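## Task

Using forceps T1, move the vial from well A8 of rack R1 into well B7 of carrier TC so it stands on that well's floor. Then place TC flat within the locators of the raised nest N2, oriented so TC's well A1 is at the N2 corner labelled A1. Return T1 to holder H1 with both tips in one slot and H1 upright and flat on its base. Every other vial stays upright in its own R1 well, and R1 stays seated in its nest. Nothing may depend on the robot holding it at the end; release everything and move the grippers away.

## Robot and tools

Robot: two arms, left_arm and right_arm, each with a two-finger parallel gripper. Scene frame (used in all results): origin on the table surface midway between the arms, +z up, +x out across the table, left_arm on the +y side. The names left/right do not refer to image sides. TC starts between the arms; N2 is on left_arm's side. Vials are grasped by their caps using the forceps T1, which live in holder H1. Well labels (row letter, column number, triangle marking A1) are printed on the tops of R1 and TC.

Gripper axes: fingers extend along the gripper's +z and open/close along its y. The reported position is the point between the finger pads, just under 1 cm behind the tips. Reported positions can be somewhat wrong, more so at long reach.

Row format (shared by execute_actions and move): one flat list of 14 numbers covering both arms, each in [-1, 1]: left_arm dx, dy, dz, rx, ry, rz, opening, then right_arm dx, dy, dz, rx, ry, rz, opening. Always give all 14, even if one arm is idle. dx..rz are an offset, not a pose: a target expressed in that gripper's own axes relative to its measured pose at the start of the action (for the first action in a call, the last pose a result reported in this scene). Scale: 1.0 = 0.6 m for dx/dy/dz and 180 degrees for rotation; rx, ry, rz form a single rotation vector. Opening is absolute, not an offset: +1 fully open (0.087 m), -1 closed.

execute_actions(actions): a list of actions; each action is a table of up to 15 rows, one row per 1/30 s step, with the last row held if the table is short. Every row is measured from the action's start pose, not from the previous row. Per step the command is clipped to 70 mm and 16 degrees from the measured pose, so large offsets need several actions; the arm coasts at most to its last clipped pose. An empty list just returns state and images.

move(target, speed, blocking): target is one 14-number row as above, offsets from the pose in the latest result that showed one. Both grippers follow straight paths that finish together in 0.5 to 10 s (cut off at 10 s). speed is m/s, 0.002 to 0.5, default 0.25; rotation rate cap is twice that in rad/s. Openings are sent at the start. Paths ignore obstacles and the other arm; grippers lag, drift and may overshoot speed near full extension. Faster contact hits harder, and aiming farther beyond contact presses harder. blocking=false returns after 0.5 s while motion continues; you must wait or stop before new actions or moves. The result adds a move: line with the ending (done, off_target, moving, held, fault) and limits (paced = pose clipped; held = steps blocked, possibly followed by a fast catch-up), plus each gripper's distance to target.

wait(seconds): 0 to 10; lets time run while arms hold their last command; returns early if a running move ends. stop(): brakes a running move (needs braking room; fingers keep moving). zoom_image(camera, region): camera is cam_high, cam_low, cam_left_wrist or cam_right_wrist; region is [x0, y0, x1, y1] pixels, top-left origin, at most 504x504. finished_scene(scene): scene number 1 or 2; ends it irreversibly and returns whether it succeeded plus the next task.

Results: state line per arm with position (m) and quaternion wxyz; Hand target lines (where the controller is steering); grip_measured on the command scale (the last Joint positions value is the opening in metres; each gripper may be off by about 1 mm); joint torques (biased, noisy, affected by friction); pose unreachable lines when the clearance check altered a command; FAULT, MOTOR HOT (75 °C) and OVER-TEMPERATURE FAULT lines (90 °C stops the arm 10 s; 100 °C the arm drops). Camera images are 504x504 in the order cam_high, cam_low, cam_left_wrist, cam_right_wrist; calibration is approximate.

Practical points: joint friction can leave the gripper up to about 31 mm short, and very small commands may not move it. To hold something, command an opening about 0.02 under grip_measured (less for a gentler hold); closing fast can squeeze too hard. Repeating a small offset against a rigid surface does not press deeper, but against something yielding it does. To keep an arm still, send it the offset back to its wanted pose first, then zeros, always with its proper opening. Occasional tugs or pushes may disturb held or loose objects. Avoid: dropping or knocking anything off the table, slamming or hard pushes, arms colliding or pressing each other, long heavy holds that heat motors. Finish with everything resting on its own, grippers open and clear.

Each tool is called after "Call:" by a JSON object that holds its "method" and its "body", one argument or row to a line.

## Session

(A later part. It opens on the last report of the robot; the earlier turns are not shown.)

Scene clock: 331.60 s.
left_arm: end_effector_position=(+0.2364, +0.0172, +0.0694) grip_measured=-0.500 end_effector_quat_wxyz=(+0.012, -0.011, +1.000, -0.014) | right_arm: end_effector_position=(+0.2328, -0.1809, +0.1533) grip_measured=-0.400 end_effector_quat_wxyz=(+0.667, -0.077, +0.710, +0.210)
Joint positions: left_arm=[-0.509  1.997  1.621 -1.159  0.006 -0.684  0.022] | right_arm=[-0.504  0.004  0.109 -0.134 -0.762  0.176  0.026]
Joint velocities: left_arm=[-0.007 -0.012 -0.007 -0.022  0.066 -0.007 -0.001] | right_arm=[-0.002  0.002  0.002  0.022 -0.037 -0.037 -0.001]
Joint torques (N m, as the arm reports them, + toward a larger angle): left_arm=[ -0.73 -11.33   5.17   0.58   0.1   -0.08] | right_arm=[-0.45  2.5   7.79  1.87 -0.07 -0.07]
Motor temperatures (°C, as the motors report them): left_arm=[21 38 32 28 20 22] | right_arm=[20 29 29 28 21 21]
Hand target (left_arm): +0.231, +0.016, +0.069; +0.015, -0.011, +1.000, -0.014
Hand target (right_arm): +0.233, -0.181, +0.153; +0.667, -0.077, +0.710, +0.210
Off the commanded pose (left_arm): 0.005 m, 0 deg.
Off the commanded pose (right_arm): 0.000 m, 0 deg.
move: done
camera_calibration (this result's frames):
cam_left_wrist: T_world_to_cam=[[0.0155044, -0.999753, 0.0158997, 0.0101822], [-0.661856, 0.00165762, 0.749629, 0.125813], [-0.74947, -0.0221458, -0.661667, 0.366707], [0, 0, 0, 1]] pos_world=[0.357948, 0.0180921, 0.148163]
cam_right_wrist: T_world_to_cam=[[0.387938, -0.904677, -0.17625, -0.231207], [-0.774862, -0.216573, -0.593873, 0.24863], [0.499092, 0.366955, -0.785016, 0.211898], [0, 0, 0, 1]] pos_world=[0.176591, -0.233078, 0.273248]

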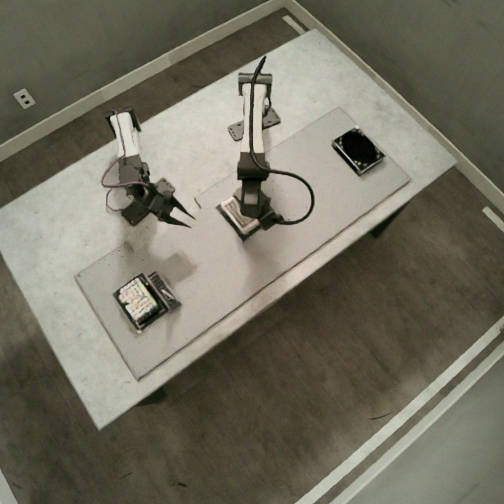

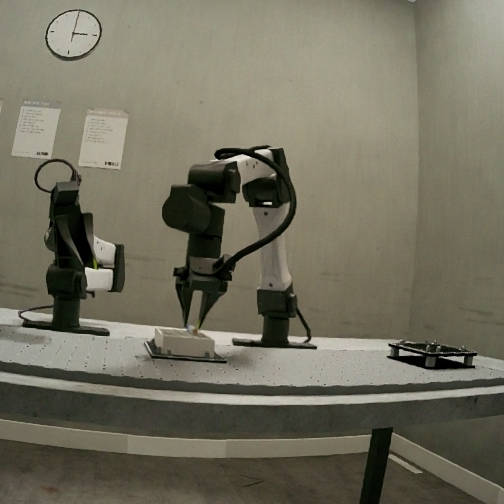

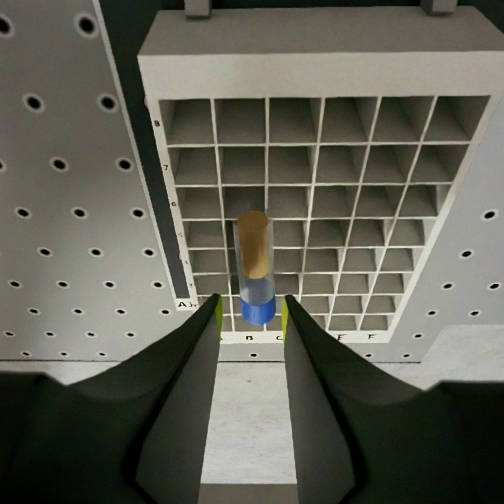

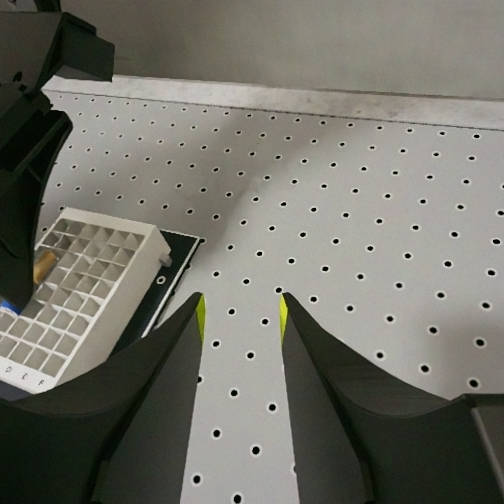

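Call:
{"method": "move", "body": {
  "target": [0.012,0,0.012,0,0,0,-0.5,0,0,0,0,0,0,-0.4],
  "speed": 0.02
}}

Call:
{"method": "move", "body": {
  "target": [0,0,0,0,0,0,-0.79,0,0,0,0,0,0,-0.4]
}}

Call:
{"method": "move", "body": {
  "target": [-0.03,0,-0.08,0,0,0,-0.79,0,0,0,0,0,0,-0.4],
  "speed": 0.02
}}

Call:
{"method": "zoom_image", "body": {
  "camera": "cam_right_wrist",
  "region": [0,100,250,350]
}}

Scene clock: 335.63 s.
left_arm: end_effector_position=(+0.2350, +0.0182, +0.0623) grip_measured=-0.500 end_effector_quat_wxyz=(+0.011, -0.011, +1.000, -0.013) | right_arm: end_effector_position=(+0.2328, -0.1809, +0.1533) grip_measured=-0.400 end_effector_quat_wxyz=(+0.667, -0.077, +0.710, +0.210)
Joint positions: left_arm=[-0.509  1.997  1.592 -1.132  0.006 -0.686  0.022] | right_arm=[-0.504  0.004  0.109 -0.134 -0.762  0.176  0.026]
Joint velocities: left_arm=[ 0.002  0.017  0.017  0.037 -0.037  0.007 -0.001] | right_arm=[-0.002  0.007 -0.002 -0.037 -0.066 -0.007  0.001]
Joint torques (N m, as the arm reports them, + toward a larger angle): left_arm=[ -0.74 -11.17   5.14   0.56   0.14  -0.07] | right_arm=[-0.6   2.4   7.87  1.85 -0.11 -0.08]
Motor temperatures (°C, as the motors report them): left_arm=[21 40 32 28 20 22] | right_arm=[20 29 29 28 21 21]
Hand target (left_arm): +0.230, +0.017, +0.062; +0.012, -0.011, +1.000, -0.014
Hand target (right_arm): +0.233, -0.181, +0.153; +0.667, -0.077, +0.710, +0.210
Off the commanded pose (left_arm): 0.006 m, 0 deg.
Off the commanded pose (right_arm): 0.000 m, 0 deg.
move: done
camera_calibration (this result's frames):
cam_left_wrist: T_world_to_cam=[[0.0170613, -0.999753, 0.0142579, 0.0110744], [-0.660248, -0.000556401, 0.751048, 0.12984], [-0.750854, -0.0222276, -0.660094, 0.361177], [0, 0, 0, 1]] pos_world=[0.356729, 0.019172, 0.140737]
cam_right_wrist: T_world_to_cam=[[0.387938, -0.904677, -0.17625, -0.231207], [-0.774862, -0.216573, -0.593873, 0.24863], [0.499092, 0.366955, -0.785016, 0.211898], [0, 0, 0, 1]] pos_world=[0.176591, -0.233078, 0.273248]

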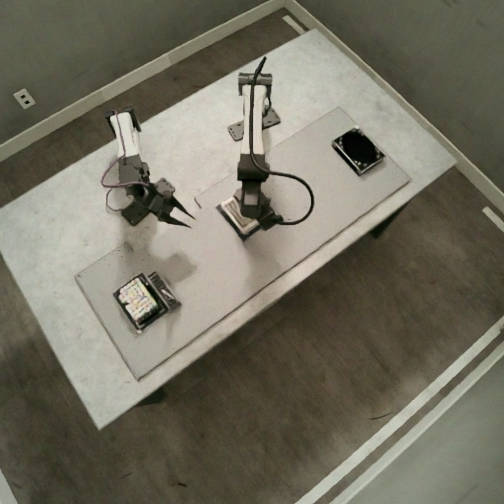

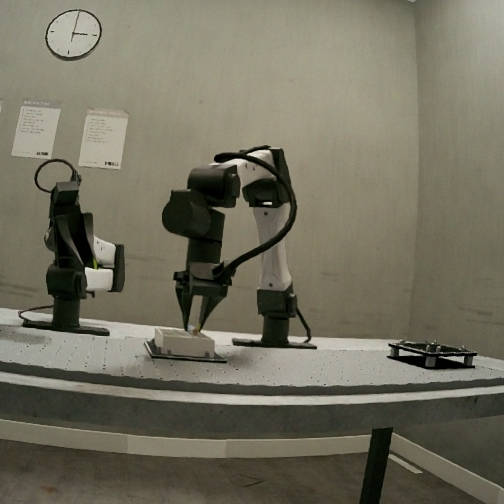

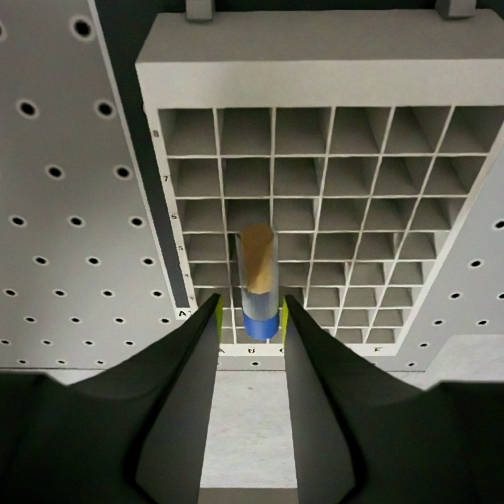

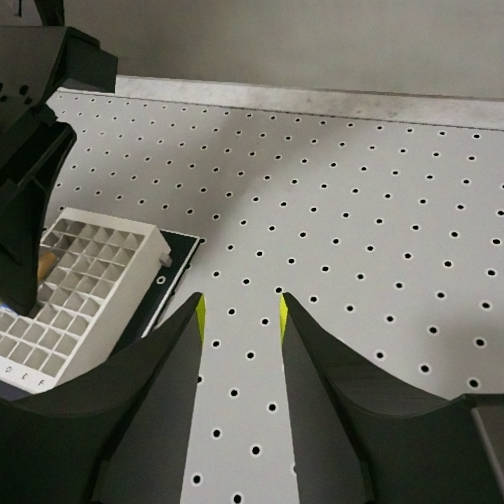

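Scene clock: 336.13 s.
left_arm: end_effector_position=(+0.2350, +0.0182, +0.0623) grip_measured=-0.736 end_effector_quat_wxyz=(+0.011, -0.011, +1.000, -0.013) | right_arm: end_effector_position=(+0.2328, -0.1809, +0.1533) grip_measured=-0.400 end_effector_quat_wxyz=(+0.667, -0.077, +0.710, +0.210)
Joint positions: left_arm=[-0.509  1.997  1.592 -1.132  0.006 -0.686  0.012] | right_arm=[-0.504  0.004  0.109 -0.134 -0.762  0.176  0.026]
Joint velocities: left_arm=[0.022 0.022 0.002 0.007 0.007 0.051 0.   ] | right_arm=[-0.002 -0.002  0.002  0.051  0.066 -0.081  0.001]
Joint torques (N m, as the arm reports them, + toward a larger angle): left_arm=[ -0.04 -10.02   7.25   0.47   0.13   0.02] | right_arm=[-0.55  2.3   7.59  1.82 -0.1  -0.08]
Motor temperatures (°C, as the motors report them): left_arm=[21 40 32 28 20 22] | right_arm=[20 29 29 28 21 21]
Hand target (left_arm): +0.235, +0.018, +0.062; +0.011, -0.011, +1.000, -0.013
Hand target (right_arm): +0.233, -0.181, +0.153; +0.667, -0.077, +0.710, +0.210
Off the commanded pose (left_arm): 0.000 m, 0 deg.
Off the commanded pose (right_arm): 0.000 m, 0 deg.
move: done
camera_calibration (this result's frames):
cam_left_wrist: T_world_to_cam=[[0.0170613, -0.999753, 0.0142579, 0.0110744], [-0.660248, -0.000556401, 0.751048, 0.12984], [-0.750854, -0.0222276, -0.660094, 0.361177], [0, 0, 0, 1]] pos_world=[0.356729, 0.019172, 0.140737]
cam_right_wrist: T_world_to_cam=[[0.387938, -0.904677, -0.17625, -0.231207], [-0.774862, -0.216573, -0.593873, 0.24863], [0.499092, 0.366955, -0.785016, 0.211898], [0, 0, 0, 1]] pos_world=[0.176591, -0.233078, 0.273248]

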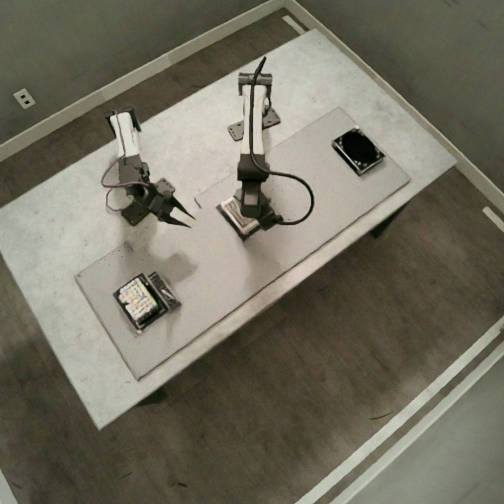

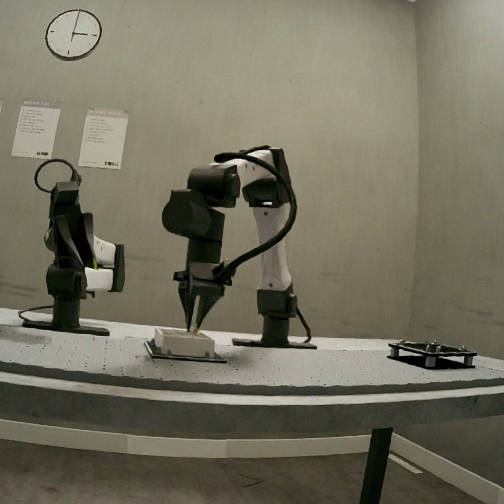

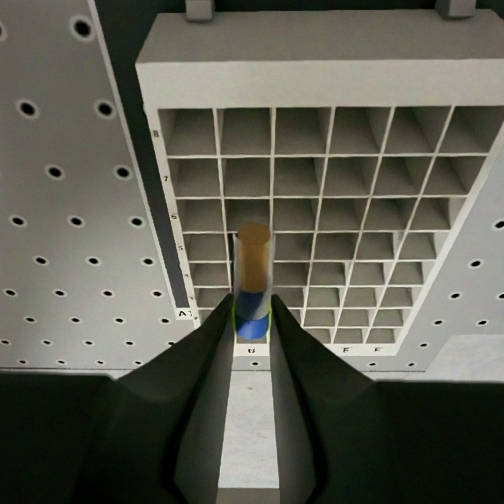

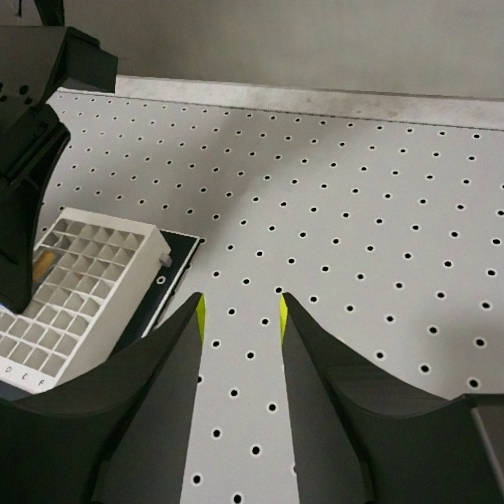

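Scene clock: 338.97 s.
left_arm: end_effector_position=(+0.2486, +0.0155, +0.1192) grip_measured=-0.736 end_effector_quat_wxyz=(+0.027, -0.011, +0.999, -0.024) | right_arm: end_effector_position=(+0.2328, -0.1809, +0.1533) grip_measured=-0.400 end_effector_quat_wxyz=(+0.667, -0.077, +0.710, +0.210)
Joint positions: left_arm=[-0.494  1.997  1.822 -1.324  0.006 -0.669  0.012] | right_arm=[-0.504  0.004  0.109 -0.134 -0.762  0.176  0.026]
Joint velocities: left_arm=[ 0.002 -0.007  0.017 -0.051  0.066 -0.007  0.001] | right_arm=[ 0.002 -0.007  0.002  0.037  0.051 -0.007 -0.   ]
Joint torques (N m, as the arm reports them, + toward a larger angle): left_arm=[ 1.06 -7.48  8.72  0.46  0.15  0.14] | right_arm=[-0.38  2.22  7.72  1.86 -0.11 -0.05]
Motor temperatures (°C, as the motors report them): left_arm=[21 40 32 28 20 22] | right_arm=[20 29 29 28 21 21]
Hand target (left_arm): +0.251, +0.019, +0.111; +0.012, -0.011, +1.000, -0.014
Hand target (right_arm): +0.233, -0.181, +0.153; +0.667, -0.077, +0.710, +0.210
Off the commanded pose (left_arm): 0.010 m, 2 deg.
Off the commanded pose (right_arm): 0.000 m, 0 deg.
move: done
camera_calibration (this result's frames):
cam_left_wrist: T_world_to_cam=[[0.0155223, -0.999181, 0.0373698, 0.00496241], [-0.683096, 0.0166956, 0.730138, 0.103946], [-0.730164, -0.0368606, -0.682277, 0.406674], [0, 0, 0, 1]] pos_world=[0.367867, 0.0182132, 0.201384]
cam_right_wrist: T_world_to_cam=[[0.387938, -0.904677, -0.17625, -0.231207], [-0.774862, -0.216573, -0.593873, 0.24863], [0.499092, 0.366955, -0.785016, 0.211898], [0, 0, 0, 1]] pos_world=[0.176591, -0.233078, 0.273248]

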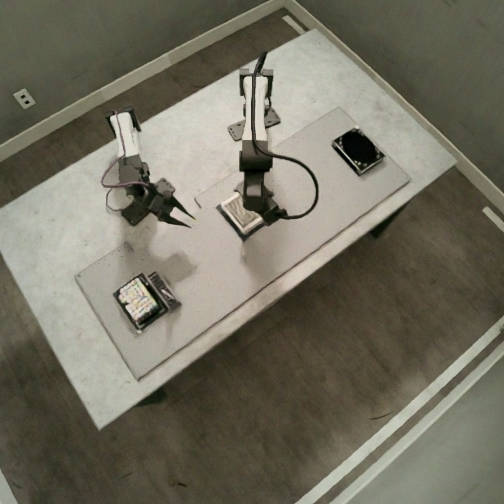

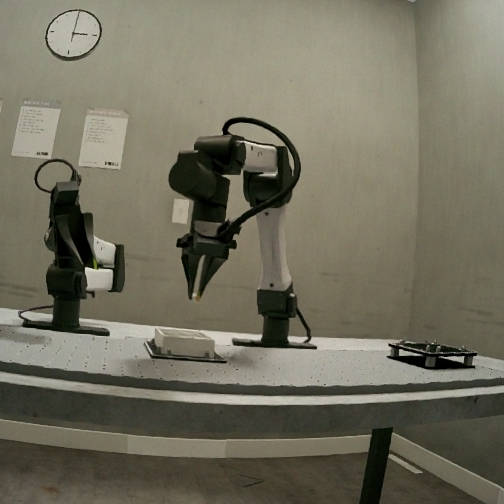

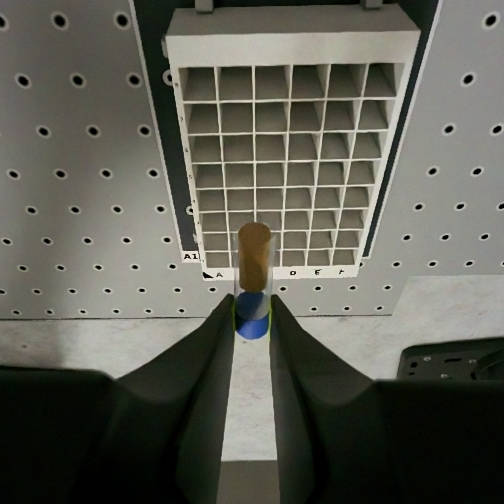

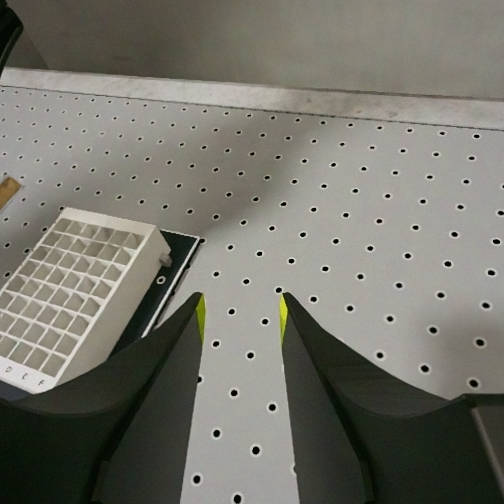

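Region (0, 100, 250, 350) of cam_right_wrist's 504x504 image, scaled by 2.016, with more detail than that image has.

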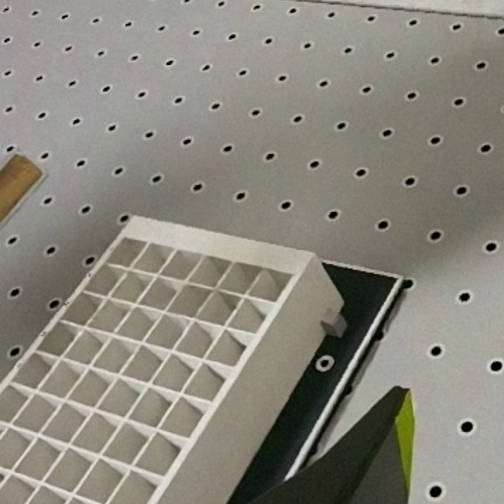

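Held firm on body. Loosen lightly to let it pivot.

Call:
{"method": "execute_actions", "body": {
  "actions": [
    [[0,0,0,0,0,0,-0.742,0,0,0,0,0,0,-0.4]],
    [[0,0,0,0,0,0,-0.739,0,0,0,0,0,0,-0.4]]
  ]
}}

Scene clock: 340.23 s.
left_arm: end_effector_position=(+0.2480, +0.0160, +0.1193) grip_measured=-0.735 end_effector_quat_wxyz=(+0.025, -0.011, +0.999, -0.024) | right_arm: end_effector_position=(+0.2328, -0.1809, +0.1533) grip_measured=-0.400 end_effector_quat_wxyz=(+0.667, -0.077, +0.710, +0.210)
Joint positions: left_arm=[-0.494  1.997  1.822 -1.326  0.006 -0.669  0.012] | right_arm=[-0.504  0.004  0.109 -0.134 -0.762  0.176  0.026]
Joint velocities: left_arm=[ 0.007 -0.002  0.012  0.007  0.066 -0.007 -0.   ] | right_arm=[ 0.002  0.002  0.002  0.081 -0.007 -0.051 -0.   ]
Joint torques (N m, as the arm reports them, + toward a larger angle): left_arm=[  0.01 -10.12   7.3    0.58   0.1    0.04] | right_arm=[-0.58  2.46  7.66  1.85 -0.08 -0.08]
Motor temperatures (°C, as the motors report them): left_arm=[21 40 32 28 20 22] | right_arm=[20 29 30 28 21 21]
Hand target (left_arm): +0.248, +0.016, +0.119; +0.025, -0.011, +0.999, -0.024
Hand target (right_arm): +0.233, -0.181, +0.153; +0.667, -0.077, +0.710, +0.210
Off the commanded pose (left_arm): 0.000 m, 0 deg.
Off the commanded pose (right_arm): 0.000 m, 0 deg.
camera_calibration (this result's frames):
cam_left_wrist: T_world_to_cam=[[0.0152193, -0.999246, 0.0357081, 0.00566347], [-0.681546, 0.0157635, 0.731605, 0.103], [-0.731617, -0.0354712, -0.680793, 0.406486], [0, 0, 0, 1]] pos_world=[0.367506, 0.0184541, 0.201175]
cam_right_wrist: T_world_to_cam=[[0.387938, -0.904677, -0.17625, -0.231207], [-0.774862, -0.216573, -0.593873, 0.24863], [0.499092, 0.366955, -0.785016, 0.211898], [0, 0, 0, 1]] pos_world=[0.176591, -0.233078, 0.273248]

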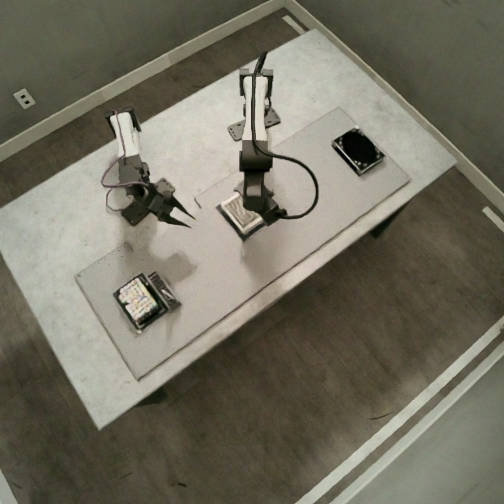

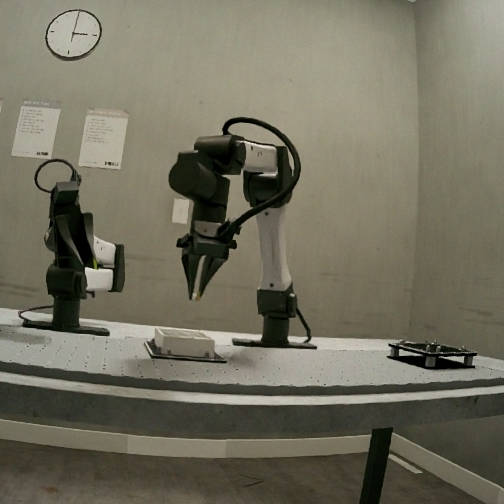

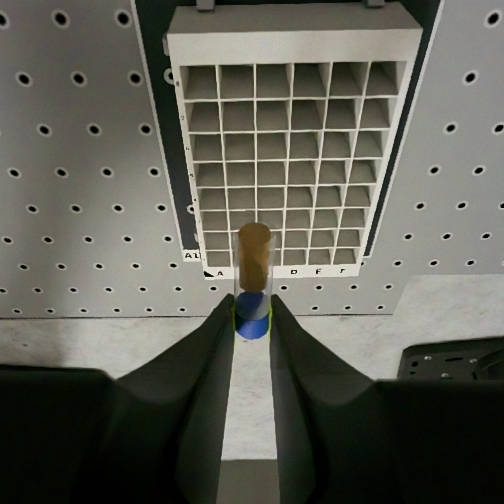

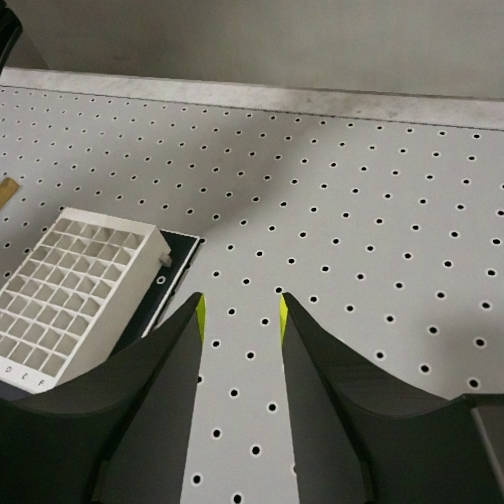

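Call:
{"method": "move", "body": {
  "target": [-0.05,0,-0.03,0,0.47,0,-0.77,0,0,0,0,0,0,-0.4],
  "speed": 0.1
}}

Scene clock: 348.80 s.
left_arm: end_effector_position=(+0.2798, +0.0111, +0.1575) grip_measured=-0.735 end_effector_quat_wxyz=(-0.239, -0.136, +0.910, -0.311) | right_arm: end_effector_position=(+0.2328, -0.1809, +0.1533) grip_measured=-0.400 end_effector_quat_wxyz=(+0.667, -0.077, +0.710, +0.210)
Joint positions: left_arm=[-0.162  2.257  2.066 -1.574  0.787 -0.531  0.012] | right_arm=[-0.504  0.004  0.109 -0.134 -0.762  0.176  0.026]
Joint velocities: left_arm=[-0.007 -0.017 -0.032 -0.037 -0.007 -0.051 -0.001] | right_arm=[ 0.012 -0.002  0.012 -0.051 -0.037  0.022  0.   ]
Joint torques (N m, as the arm reports them, + toward a larger angle): left_arm=[ 0.9  -9.07  4.68  0.04  0.56  0.09] | right_arm=[-0.6   2.52  7.81  1.82 -0.08 -0.09]
Motor temperatures (°C, as the motors report them): left_arm=[21 40 32 27 20 22] | right_arm=[20 28 30 29 21 21]
Hand target (left_arm): +0.278, +0.015, +0.143; -0.267, -0.155, +0.902, -0.301
Hand target (right_arm): +0.233, -0.181, +0.153; +0.667, -0.077, +0.710, +0.210
Off the commanded pose (left_arm): 0.020 m, 63 deg; orientation clipped at the last step of the last action.
Off the commanded pose (right_arm): 0.000 m, 0 deg.
joint sent to its limit (left arm) — the command would take joint 4 (wrist pitch) past its lower limit, so that joint was sent only as far as its limit.
move: off_target (left_arm); limits=paced
camera_calibration (this result's frames):
cam_left_wrist: T_world_to_cam=[[0.386389, -0.777799, 0.495714, -0.179807], [-0.276309, 0.415158, 0.866774, -0.0423183], [-0.879975, -0.471883, -0.0545002, 0.403329], [0, 0, 0, 1]] pos_world=[0.412702, 0.0680394, 0.147795]
cam_right_wrist: T_world_to_cam=[[0.387938, -0.904677, -0.17625, -0.231207], [-0.774862, -0.216573, -0.593873, 0.24863], [0.499092, 0.366955, -0.785016, 0.211898], [0, 0, 0, 1]] pos_world=[0.176591, -0.233078, 0.273248]

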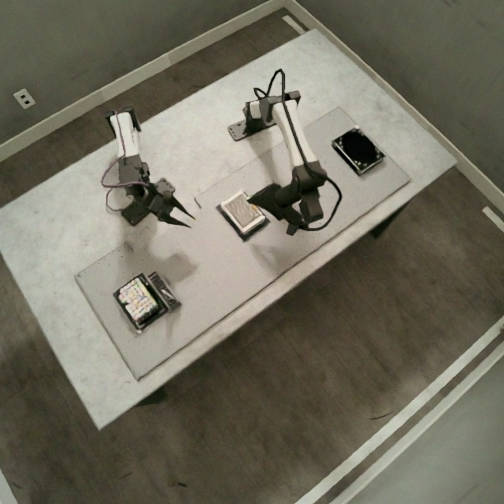

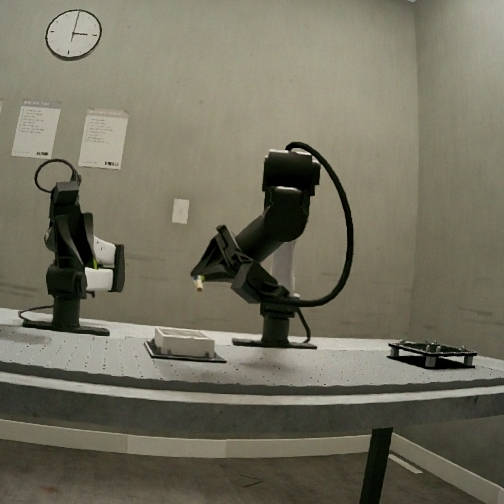

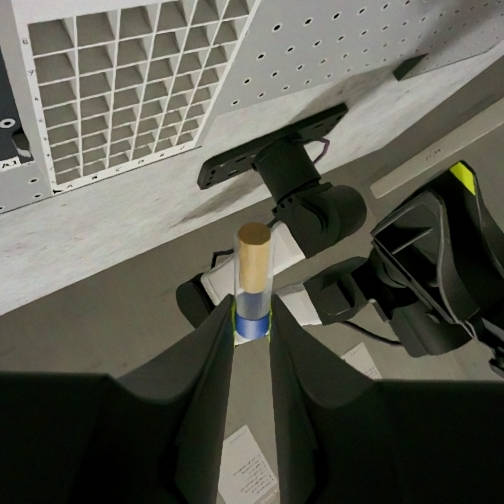

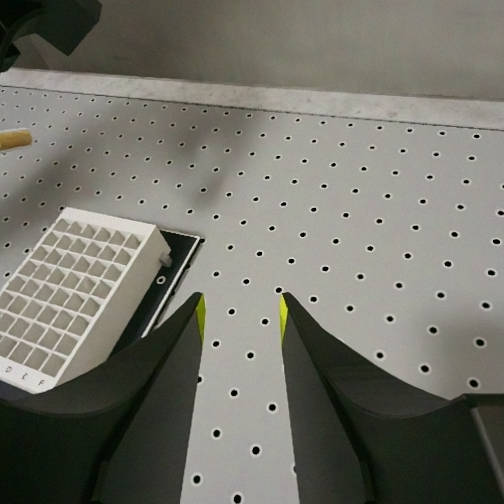

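Call:
{"method": "move", "body": {
  "target": [-0.12,0.232,-0.068,-0.035,-0.272,-0.383,-0.77,0,0,0,0,0,0,-0.4],
  "speed": 0.1
}}

Scene clock: 357.60 s.
left_arm: end_effector_position=(+0.3059, +0.1459, +0.0776) grip_measured=-0.735 end_effector_quat_wxyz=(-0.001, +0.700, -0.714, +0.008) | right_arm: end_effector_position=(+0.2328, -0.1809, +0.1533) grip_measured=-0.400 end_effector_quat_wxyz=(+0.667, -0.077, +0.710, +0.210)
Joint positions: left_arm=[-0.05   1.835  1.428 -1.15   0.008 -1.756  0.012] | right_arm=[-0.504  0.004  0.109 -0.134 -0.762  0.176  0.026]
Joint velocities: left_arm=[ 0.002 -0.017  0.012 -0.007  0.007  0.051 -0.001] | right_arm=[ 0.012 -0.002 -0.002  0.037  0.007  0.007 -0.   ]
Joint torques (N m, as the arm reports them, + toward a larger angle): left_arm=[ 0.71 -9.56  5.07  0.41  0.06 -0.09] | right_arm=[-0.58  2.34  7.78  1.84 -0.09 -0.07]
Motor temperatures (°C, as the motors report them): left_arm=[21 42 32 27 20 22] | right_arm=[20 28 30 29 21 21]
Hand target (left_arm): +0.302, +0.151, +0.076; -0.001, +0.708, -0.706, +0.004
Hand target (right_arm): +0.233, -0.181, +0.153; +0.667, -0.077, +0.710, +0.210
Off the commanded pose (left_arm): 0.008 m, 2 deg.
Off the commanded pose (right_arm): 0.000 m, 0 deg.
move: done
camera_calibration (this result's frames):
cam_left_wrist: T_world_to_cam=[[0.999702, -0.0243731, 0.00128644, -0.304575], [-0.0164782, -0.635119, 0.772239, 0.0592036], [-0.0180048, -0.77203, -0.635331, 0.31069], [0, 0, 0, 1]] pos_world=[0.311053, 0.27004, 0.152064]
cam_right_wrist: T_world_to_cam=[[0.387938, -0.904677, -0.17625, -0.231207], [-0.774862, -0.216573, -0.593873, 0.24863], [0.499092, 0.366955, -0.785016, 0.211898], [0, 0, 0, 1]] pos_world=[0.176591, -0.233078, 0.273248]

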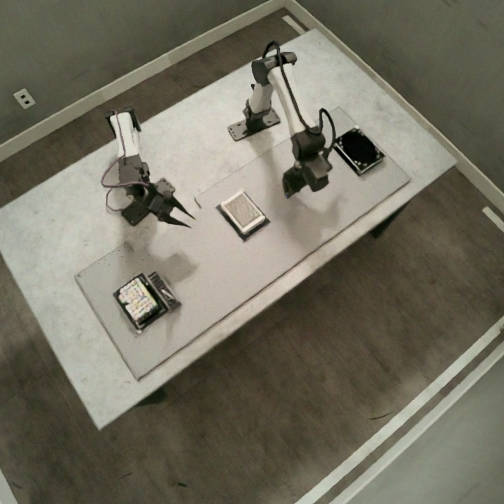

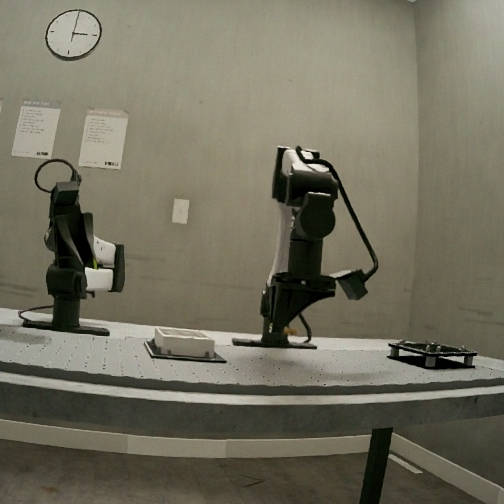

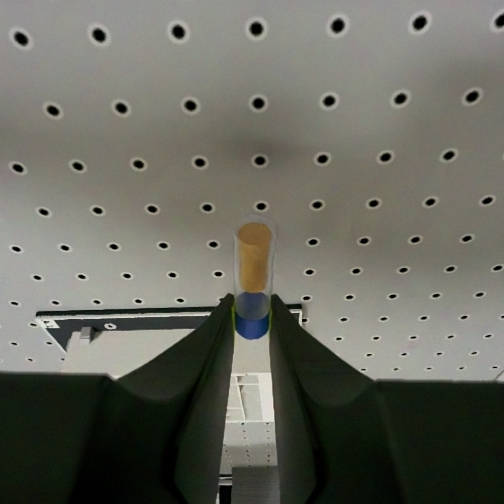

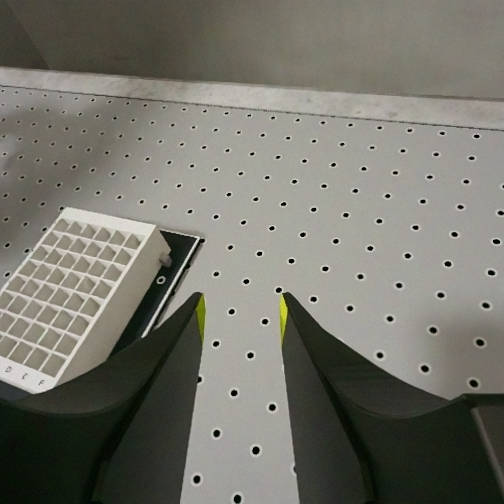

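Call:
{"method": "move", "body": {
  "target": [0,0,0.095,0,0,0,-0.77,0,0,0,0,0,0,-0.4],
  "speed": 0.04
}}

Call:
{"method": "move", "body": {
  "target": [0,0,0,0,0,0,-0.5,0,0,0,0,0,0,-0.4]
}}

Call:
{"method": "move", "body": {
  "target": [0,0,-0.06,0,0,0.5,-0.5,0,0,0,0,0,0,-0.4]
}}

Call:
{"method": "move", "body": {
  "target": [0,0,0,0,0,0.5,-0.5,0,0,0,0,0,0,-0.4]
}}

Scene clock: 360.00 s.
left_arm: end_effector_position=(+0.3142, +0.1444, +0.0360) grip_measured=-0.735 end_effector_quat_wxyz=(-0.012, +0.701, -0.713, +0.024) | right_arm: end_effector_position=(+0.2328, -0.1809, +0.1533) grip_measured=-0.400 end_effector_quat_wxyz=(+0.667, -0.077, +0.710, +0.210)
Joint positions: left_arm=[-0.05   1.869  1.3   -0.948  0.007 -1.758  0.012] | right_arm=[-0.504  0.004  0.109 -0.134 -0.762  0.176  0.026]
Joint velocities: left_arm=[-0.002 -0.012 -0.017 -0.037 -0.007 -0.066 -0.   ] | right_arm=[-0.017 -0.002 -0.007 -0.051 -0.007  0.022 -0.001]
Joint torques (N m, as the arm reports them, + toward a larger angle): left_arm=[ 0.15 -6.68  5.02  0.53  0.11  0.08] | right_arm=[-0.4   2.24  7.91  1.87 -0.07 -0.08]
Motor temperatures (°C, as the motors report them): left_arm=[21 42 32 27 20 22] | right_arm=[20 28 30 29 21 21]
Hand target (left_arm): +0.307, +0.146, +0.021; -0.001, +0.700, -0.714, +0.009
Hand target (right_arm): +0.233, -0.181, +0.153; +0.667, -0.077, +0.710, +0.210
Off the commanded pose (left_arm): 0.017 m, 2 deg.
Off the commanded pose (right_arm): 0.000 m, 0 deg.
move: off_target (left_arm)
camera_calibration (this result's frames):
cam_left_wrist: T_world_to_cam=[[0.998962, -0.022289, 0.0397353, -0.314321], [-0.0448962, -0.629905, 0.775373, 0.0985993], [0.00774719, -0.776352, -0.630252, 0.275586], [0, 0, 0, 1]] pos_world=[0.316287, 0.269054, 0.109727]
cam_right_wrist: T_world_to_cam=[[0.387938, -0.904677, -0.17625, -0.231207], [-0.774862, -0.216573, -0.593873, 0.24863], [0.499092, 0.366955, -0.785016, 0.211898], [0, 0, 0, 1]] pos_world=[0.176591, -0.233078, 0.273248]

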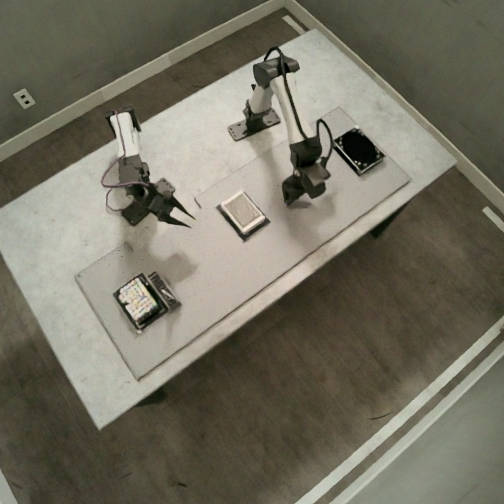

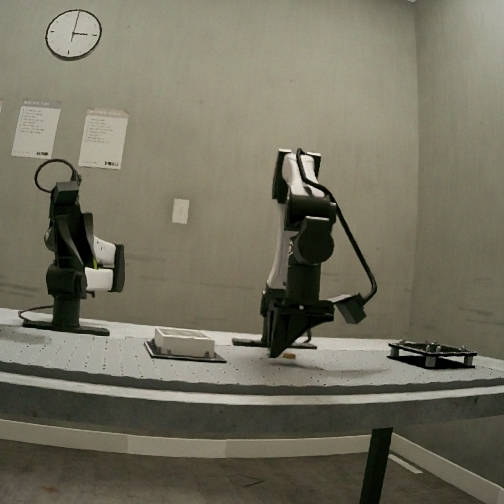

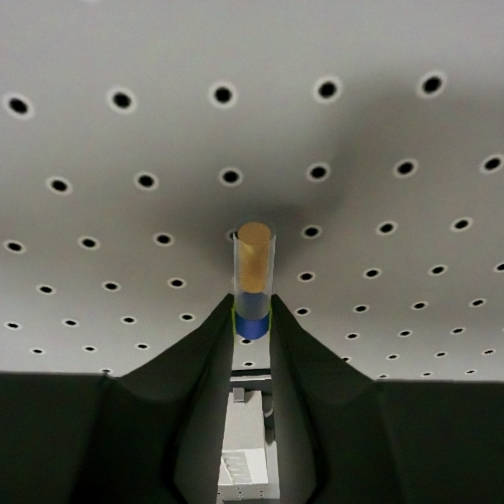

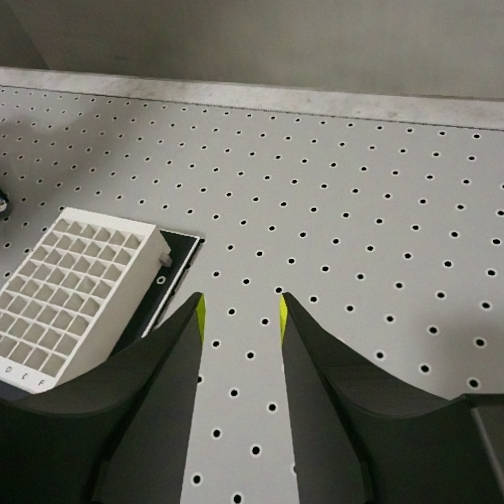

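Scene clock: 360.50 s.
left_arm: end_effector_position=(+0.3142, +0.1444, +0.0360) grip_measured=-0.500 end_effector_quat_wxyz=(-0.012, +0.701, -0.713, +0.024) | right_arm: end_effector_position=(+0.2328, -0.1809, +0.1533) grip_measured=-0.400 end_effector_quat_wxyz=(+0.667, -0.077, +0.710, +0.210)
Joint positions: left_arm=[-0.05   1.869  1.3   -0.948  0.007 -1.758  0.022] | right_arm=[-0.504  0.004  0.109 -0.134 -0.762  0.176  0.026]
Joint velocities: left_arm=[-0.007 -0.027 -0.002  0.022 -0.066 -0.051  0.   ] | right_arm=[-0.007 -0.012  0.002  0.022 -0.066  0.022 -0.001]
Joint torques (N m, as the arm reports them, + toward a larger angle): left_arm=[ 0.16 -8.6   6.84  0.44  0.08  0.06] | right_arm=[-0.58  2.35  7.75  1.85 -0.09 -0.08]
Motor temperatures (°C, as the motors report them): left_arm=[21 42 32 27 20 22] | right_arm=[20 28 30 29 21 21]
Hand target (left_arm): +0.314, +0.144, +0.036; -0.012, +0.701, -0.713, +0.024
Hand target (right_arm): +0.233, -0.181, +0.153; +0.667, -0.077, +0.710, +0.210
Off the commanded pose (left_arm): 0.000 m, 0 deg.
Off the commanded pose (right_arm): 0.000 m, 0 deg.
move: done
camera_calibration (this result's frames):
cam_left_wrist: T_world_to_cam=[[0.998962, -0.022289, 0.0397353, -0.314321], [-0.0448962, -0.629905, 0.775373, 0.0985993], [0.00774719, -0.776352, -0.630252, 0.275586], [0, 0, 0, 1]] pos_world=[0.316287, 0.269054, 0.109727]
cam_right_wrist: T_world_to_cam=[[0.387938, -0.904677, -0.17625, -0.231207], [-0.774862, -0.216573, -0.593873, 0.24863], [0.499092, 0.366955, -0.785016, 0.211898], [0, 0, 0, 1]] pos_world=[0.176591, -0.233078, 0.273248]

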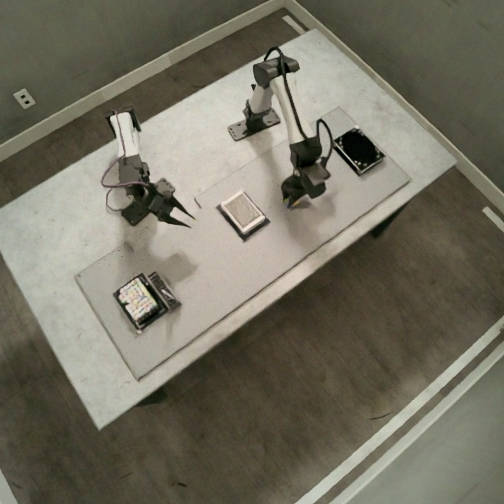

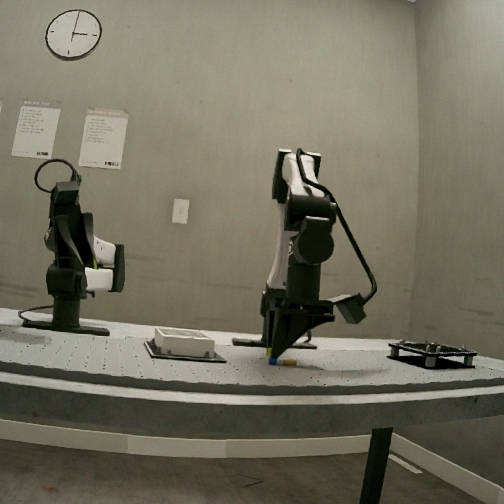

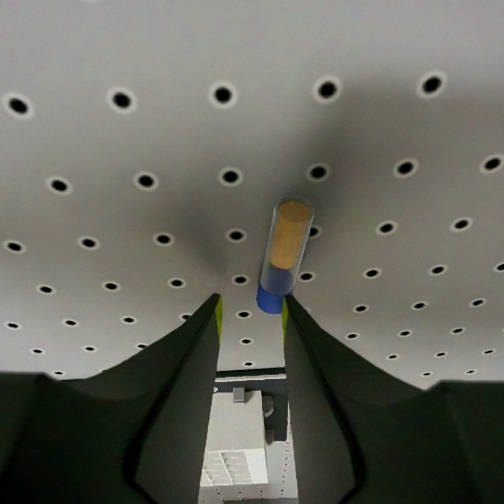

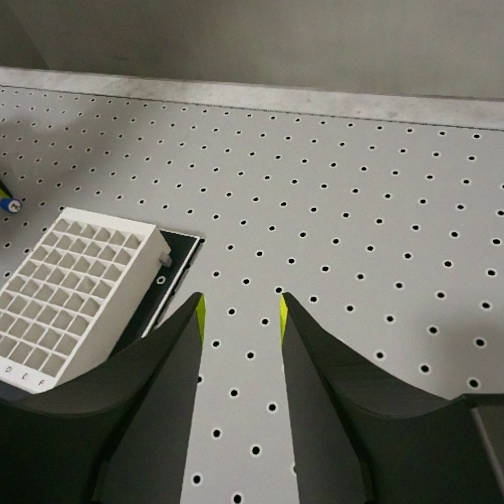

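Scene clock: 364.20 s.
left_arm: end_effector_position=(+0.3126, +0.1469, +0.0786) grip_measured=-0.500 end_effector_quat_wxyz=(+0.039, -0.003, +0.999, -0.015) | right_arm: end_effector_position=(+0.2328, -0.1809, +0.1533) grip_measured=-0.400 end_effector_quat_wxyz=(+0.667, -0.077, +0.710, +0.210)
Joint positions: left_arm=[-0.126  1.982  1.642 -1.148  0.006 -0.287  0.022] | right_arm=[-0.504  0.004  0.109 -0.134 -0.762  0.176  0.026]
Joint velocities: left_arm=[-0.002 -0.022 -0.007  0.037 -0.066  0.007  0.   ] | right_arm=[-0.002 -0.002  0.002  0.022  0.022 -0.007 -0.   ]
Joint torques (N m, as the arm reports them, + toward a larger angle): left_arm=[-0.73 -7.85  8.85  0.49  0.1   0.14] | right_arm=[-0.51  2.3   7.88  1.81 -0.07 -0.06]
Motor temperatures (°C, as the motors report them): left_arm=[21 41 32 27 20 22] | right_arm=[20 28 30 29 21 21]
Hand target (left_arm): +0.311, +0.145, +0.072; +0.025, +0.009, +1.000, -0.008
Hand target (right_arm): +0.233, -0.181, +0.153; +0.667, -0.077, +0.710, +0.210
Off the commanded pose (left_arm): 0.007 m, 2 deg.
Off the commanded pose (right_arm): 0.000 m, 0 deg.
move: done
camera_calibration (this result's frames):
cam_left_wrist: T_world_to_cam=[[0.00108863, -0.999852, 0.0171703, 0.142925], [-0.700932, 0.0114834, 0.713135, 0.182839], [-0.713227, -0.0128116, -0.700816, 0.423195], [0, 0, 0, 1]] pos_world=[0.429836, 0.146226, 0.163739]
cam_right_wrist: T_world_to_cam=[[0.387938, -0.904677, -0.17625, -0.231207], [-0.774862, -0.216573, -0.593873, 0.24863], [0.499092, 0.366955, -0.785016, 0.211898], [0, 0, 0, 1]] pos_world=[0.176591, -0.233078, 0.273248]

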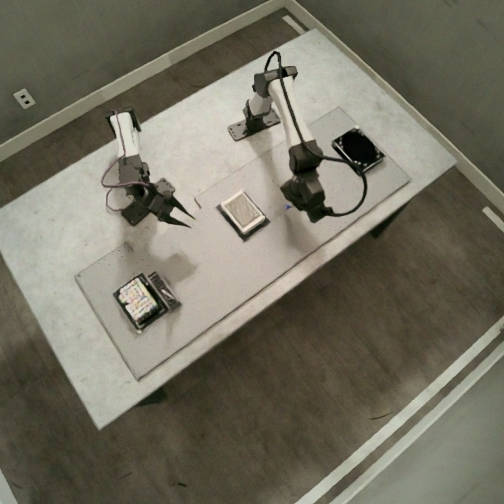

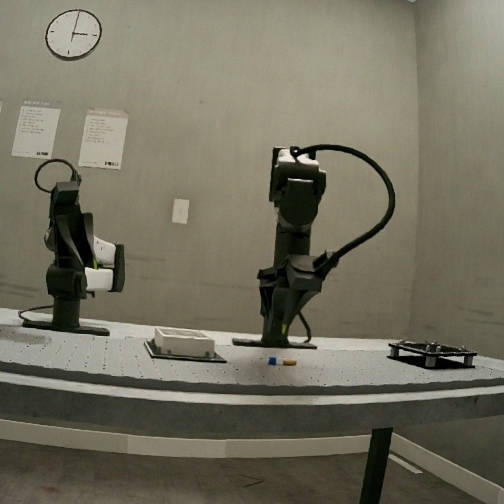

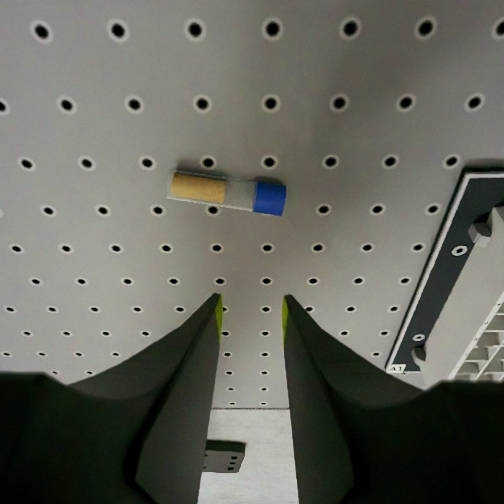

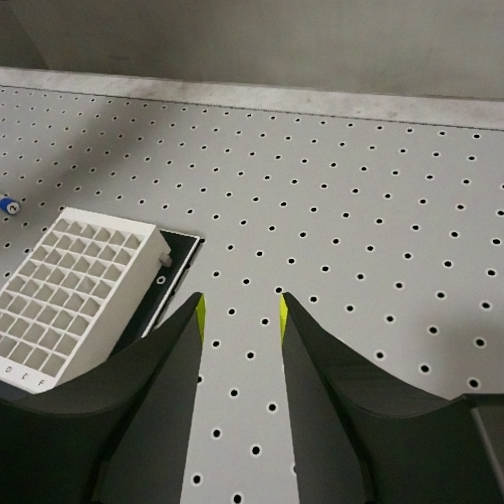

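Scene clock: 367.90 s.
left_arm: end_effector_position=(+0.3161, +0.1492, +0.0770) grip_measured=-0.500 end_effector_quat_wxyz=(+0.036, +0.695, +0.718, +0.014) | right_arm: end_effector_position=(+0.2328, -0.1809, +0.1533) grip_measured=-0.400 end_effector_quat_wxyz=(+0.667, -0.077, +0.710, +0.210)
Joint positions: left_arm=[-0.258  1.907  1.525 -1.112 -0.001  1.127  0.022] | right_arm=[-0.504  0.004  0.109 -0.134 -0.762  0.176  0.026]
Joint velocities: left_arm=[ 0.012  0.012 -0.027  0.007 -0.066 -0.051 -0.   ] | right_arm=[-0.002 -0.002  0.012 -0.007  0.037 -0.037 -0.001]
Joint torques (N m, as the arm reports them, + toward a larger angle): left_arm=[ -0.75 -10.55   5.18   0.62   0.19   0.1 ] | right_arm=[-0.49  2.29  7.87  1.86 -0.12 -0.07]
Motor temperatures (°C, as the motors report them): left_arm=[21 42 32 27 20 22] | right_arm=[20 28 30 29 21 21]
Hand target (left_arm): +0.312, +0.148, +0.077; +0.036, +0.704, +0.709, +0.017
Hand target (right_arm): +0.233, -0.181, +0.153; +0.667, -0.077, +0.710, +0.210
Off the commanded pose (left_arm): 0.004 m, 2 deg.
Off the commanded pose (right_arm): 0.000 m, 0 deg.
move: done
camera_calibration (this result's frames):
cam_left_wrist: T_world_to_cam=[[-0.996279, -0.0276616, -0.0816222, 0.323046], [-0.0792825, 0.665482, 0.742191, -0.109886], [0.0337879, 0.745901, -0.665199, 0.0725129], [0, 0, 0, 1]] pos_world=[0.310682, 0.0279753, 0.156159]
cam_right_wrist: T_world_to_cam=[[0.387938, -0.904677, -0.17625, -0.231207], [-0.774862, -0.216573, -0.593873, 0.24863], [0.499092, 0.366955, -0.785016, 0.211898], [0, 0, 0, 1]] pos_world=[0.176591, -0.233078, 0.273248]

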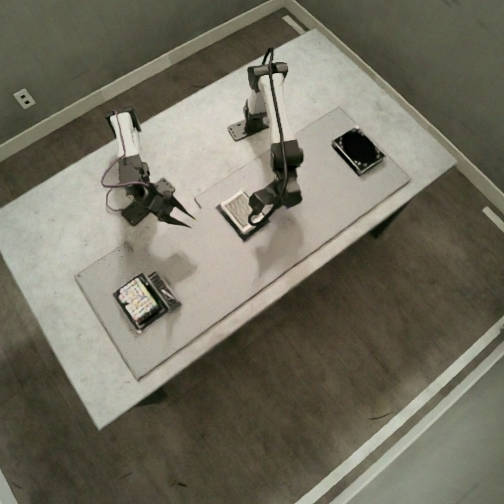

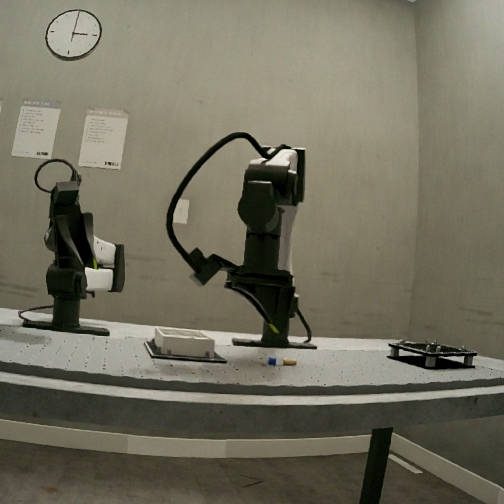

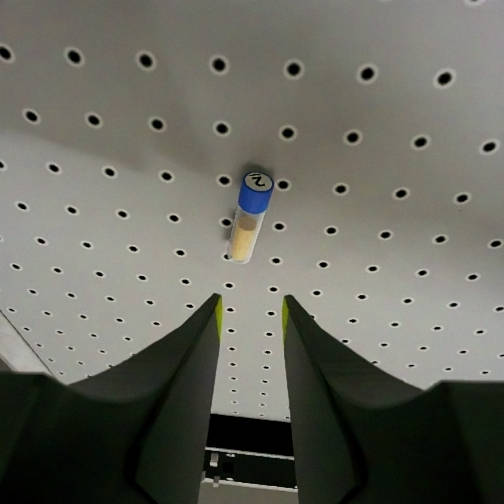

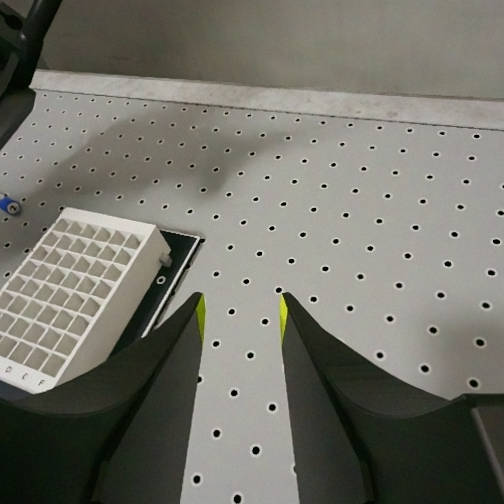

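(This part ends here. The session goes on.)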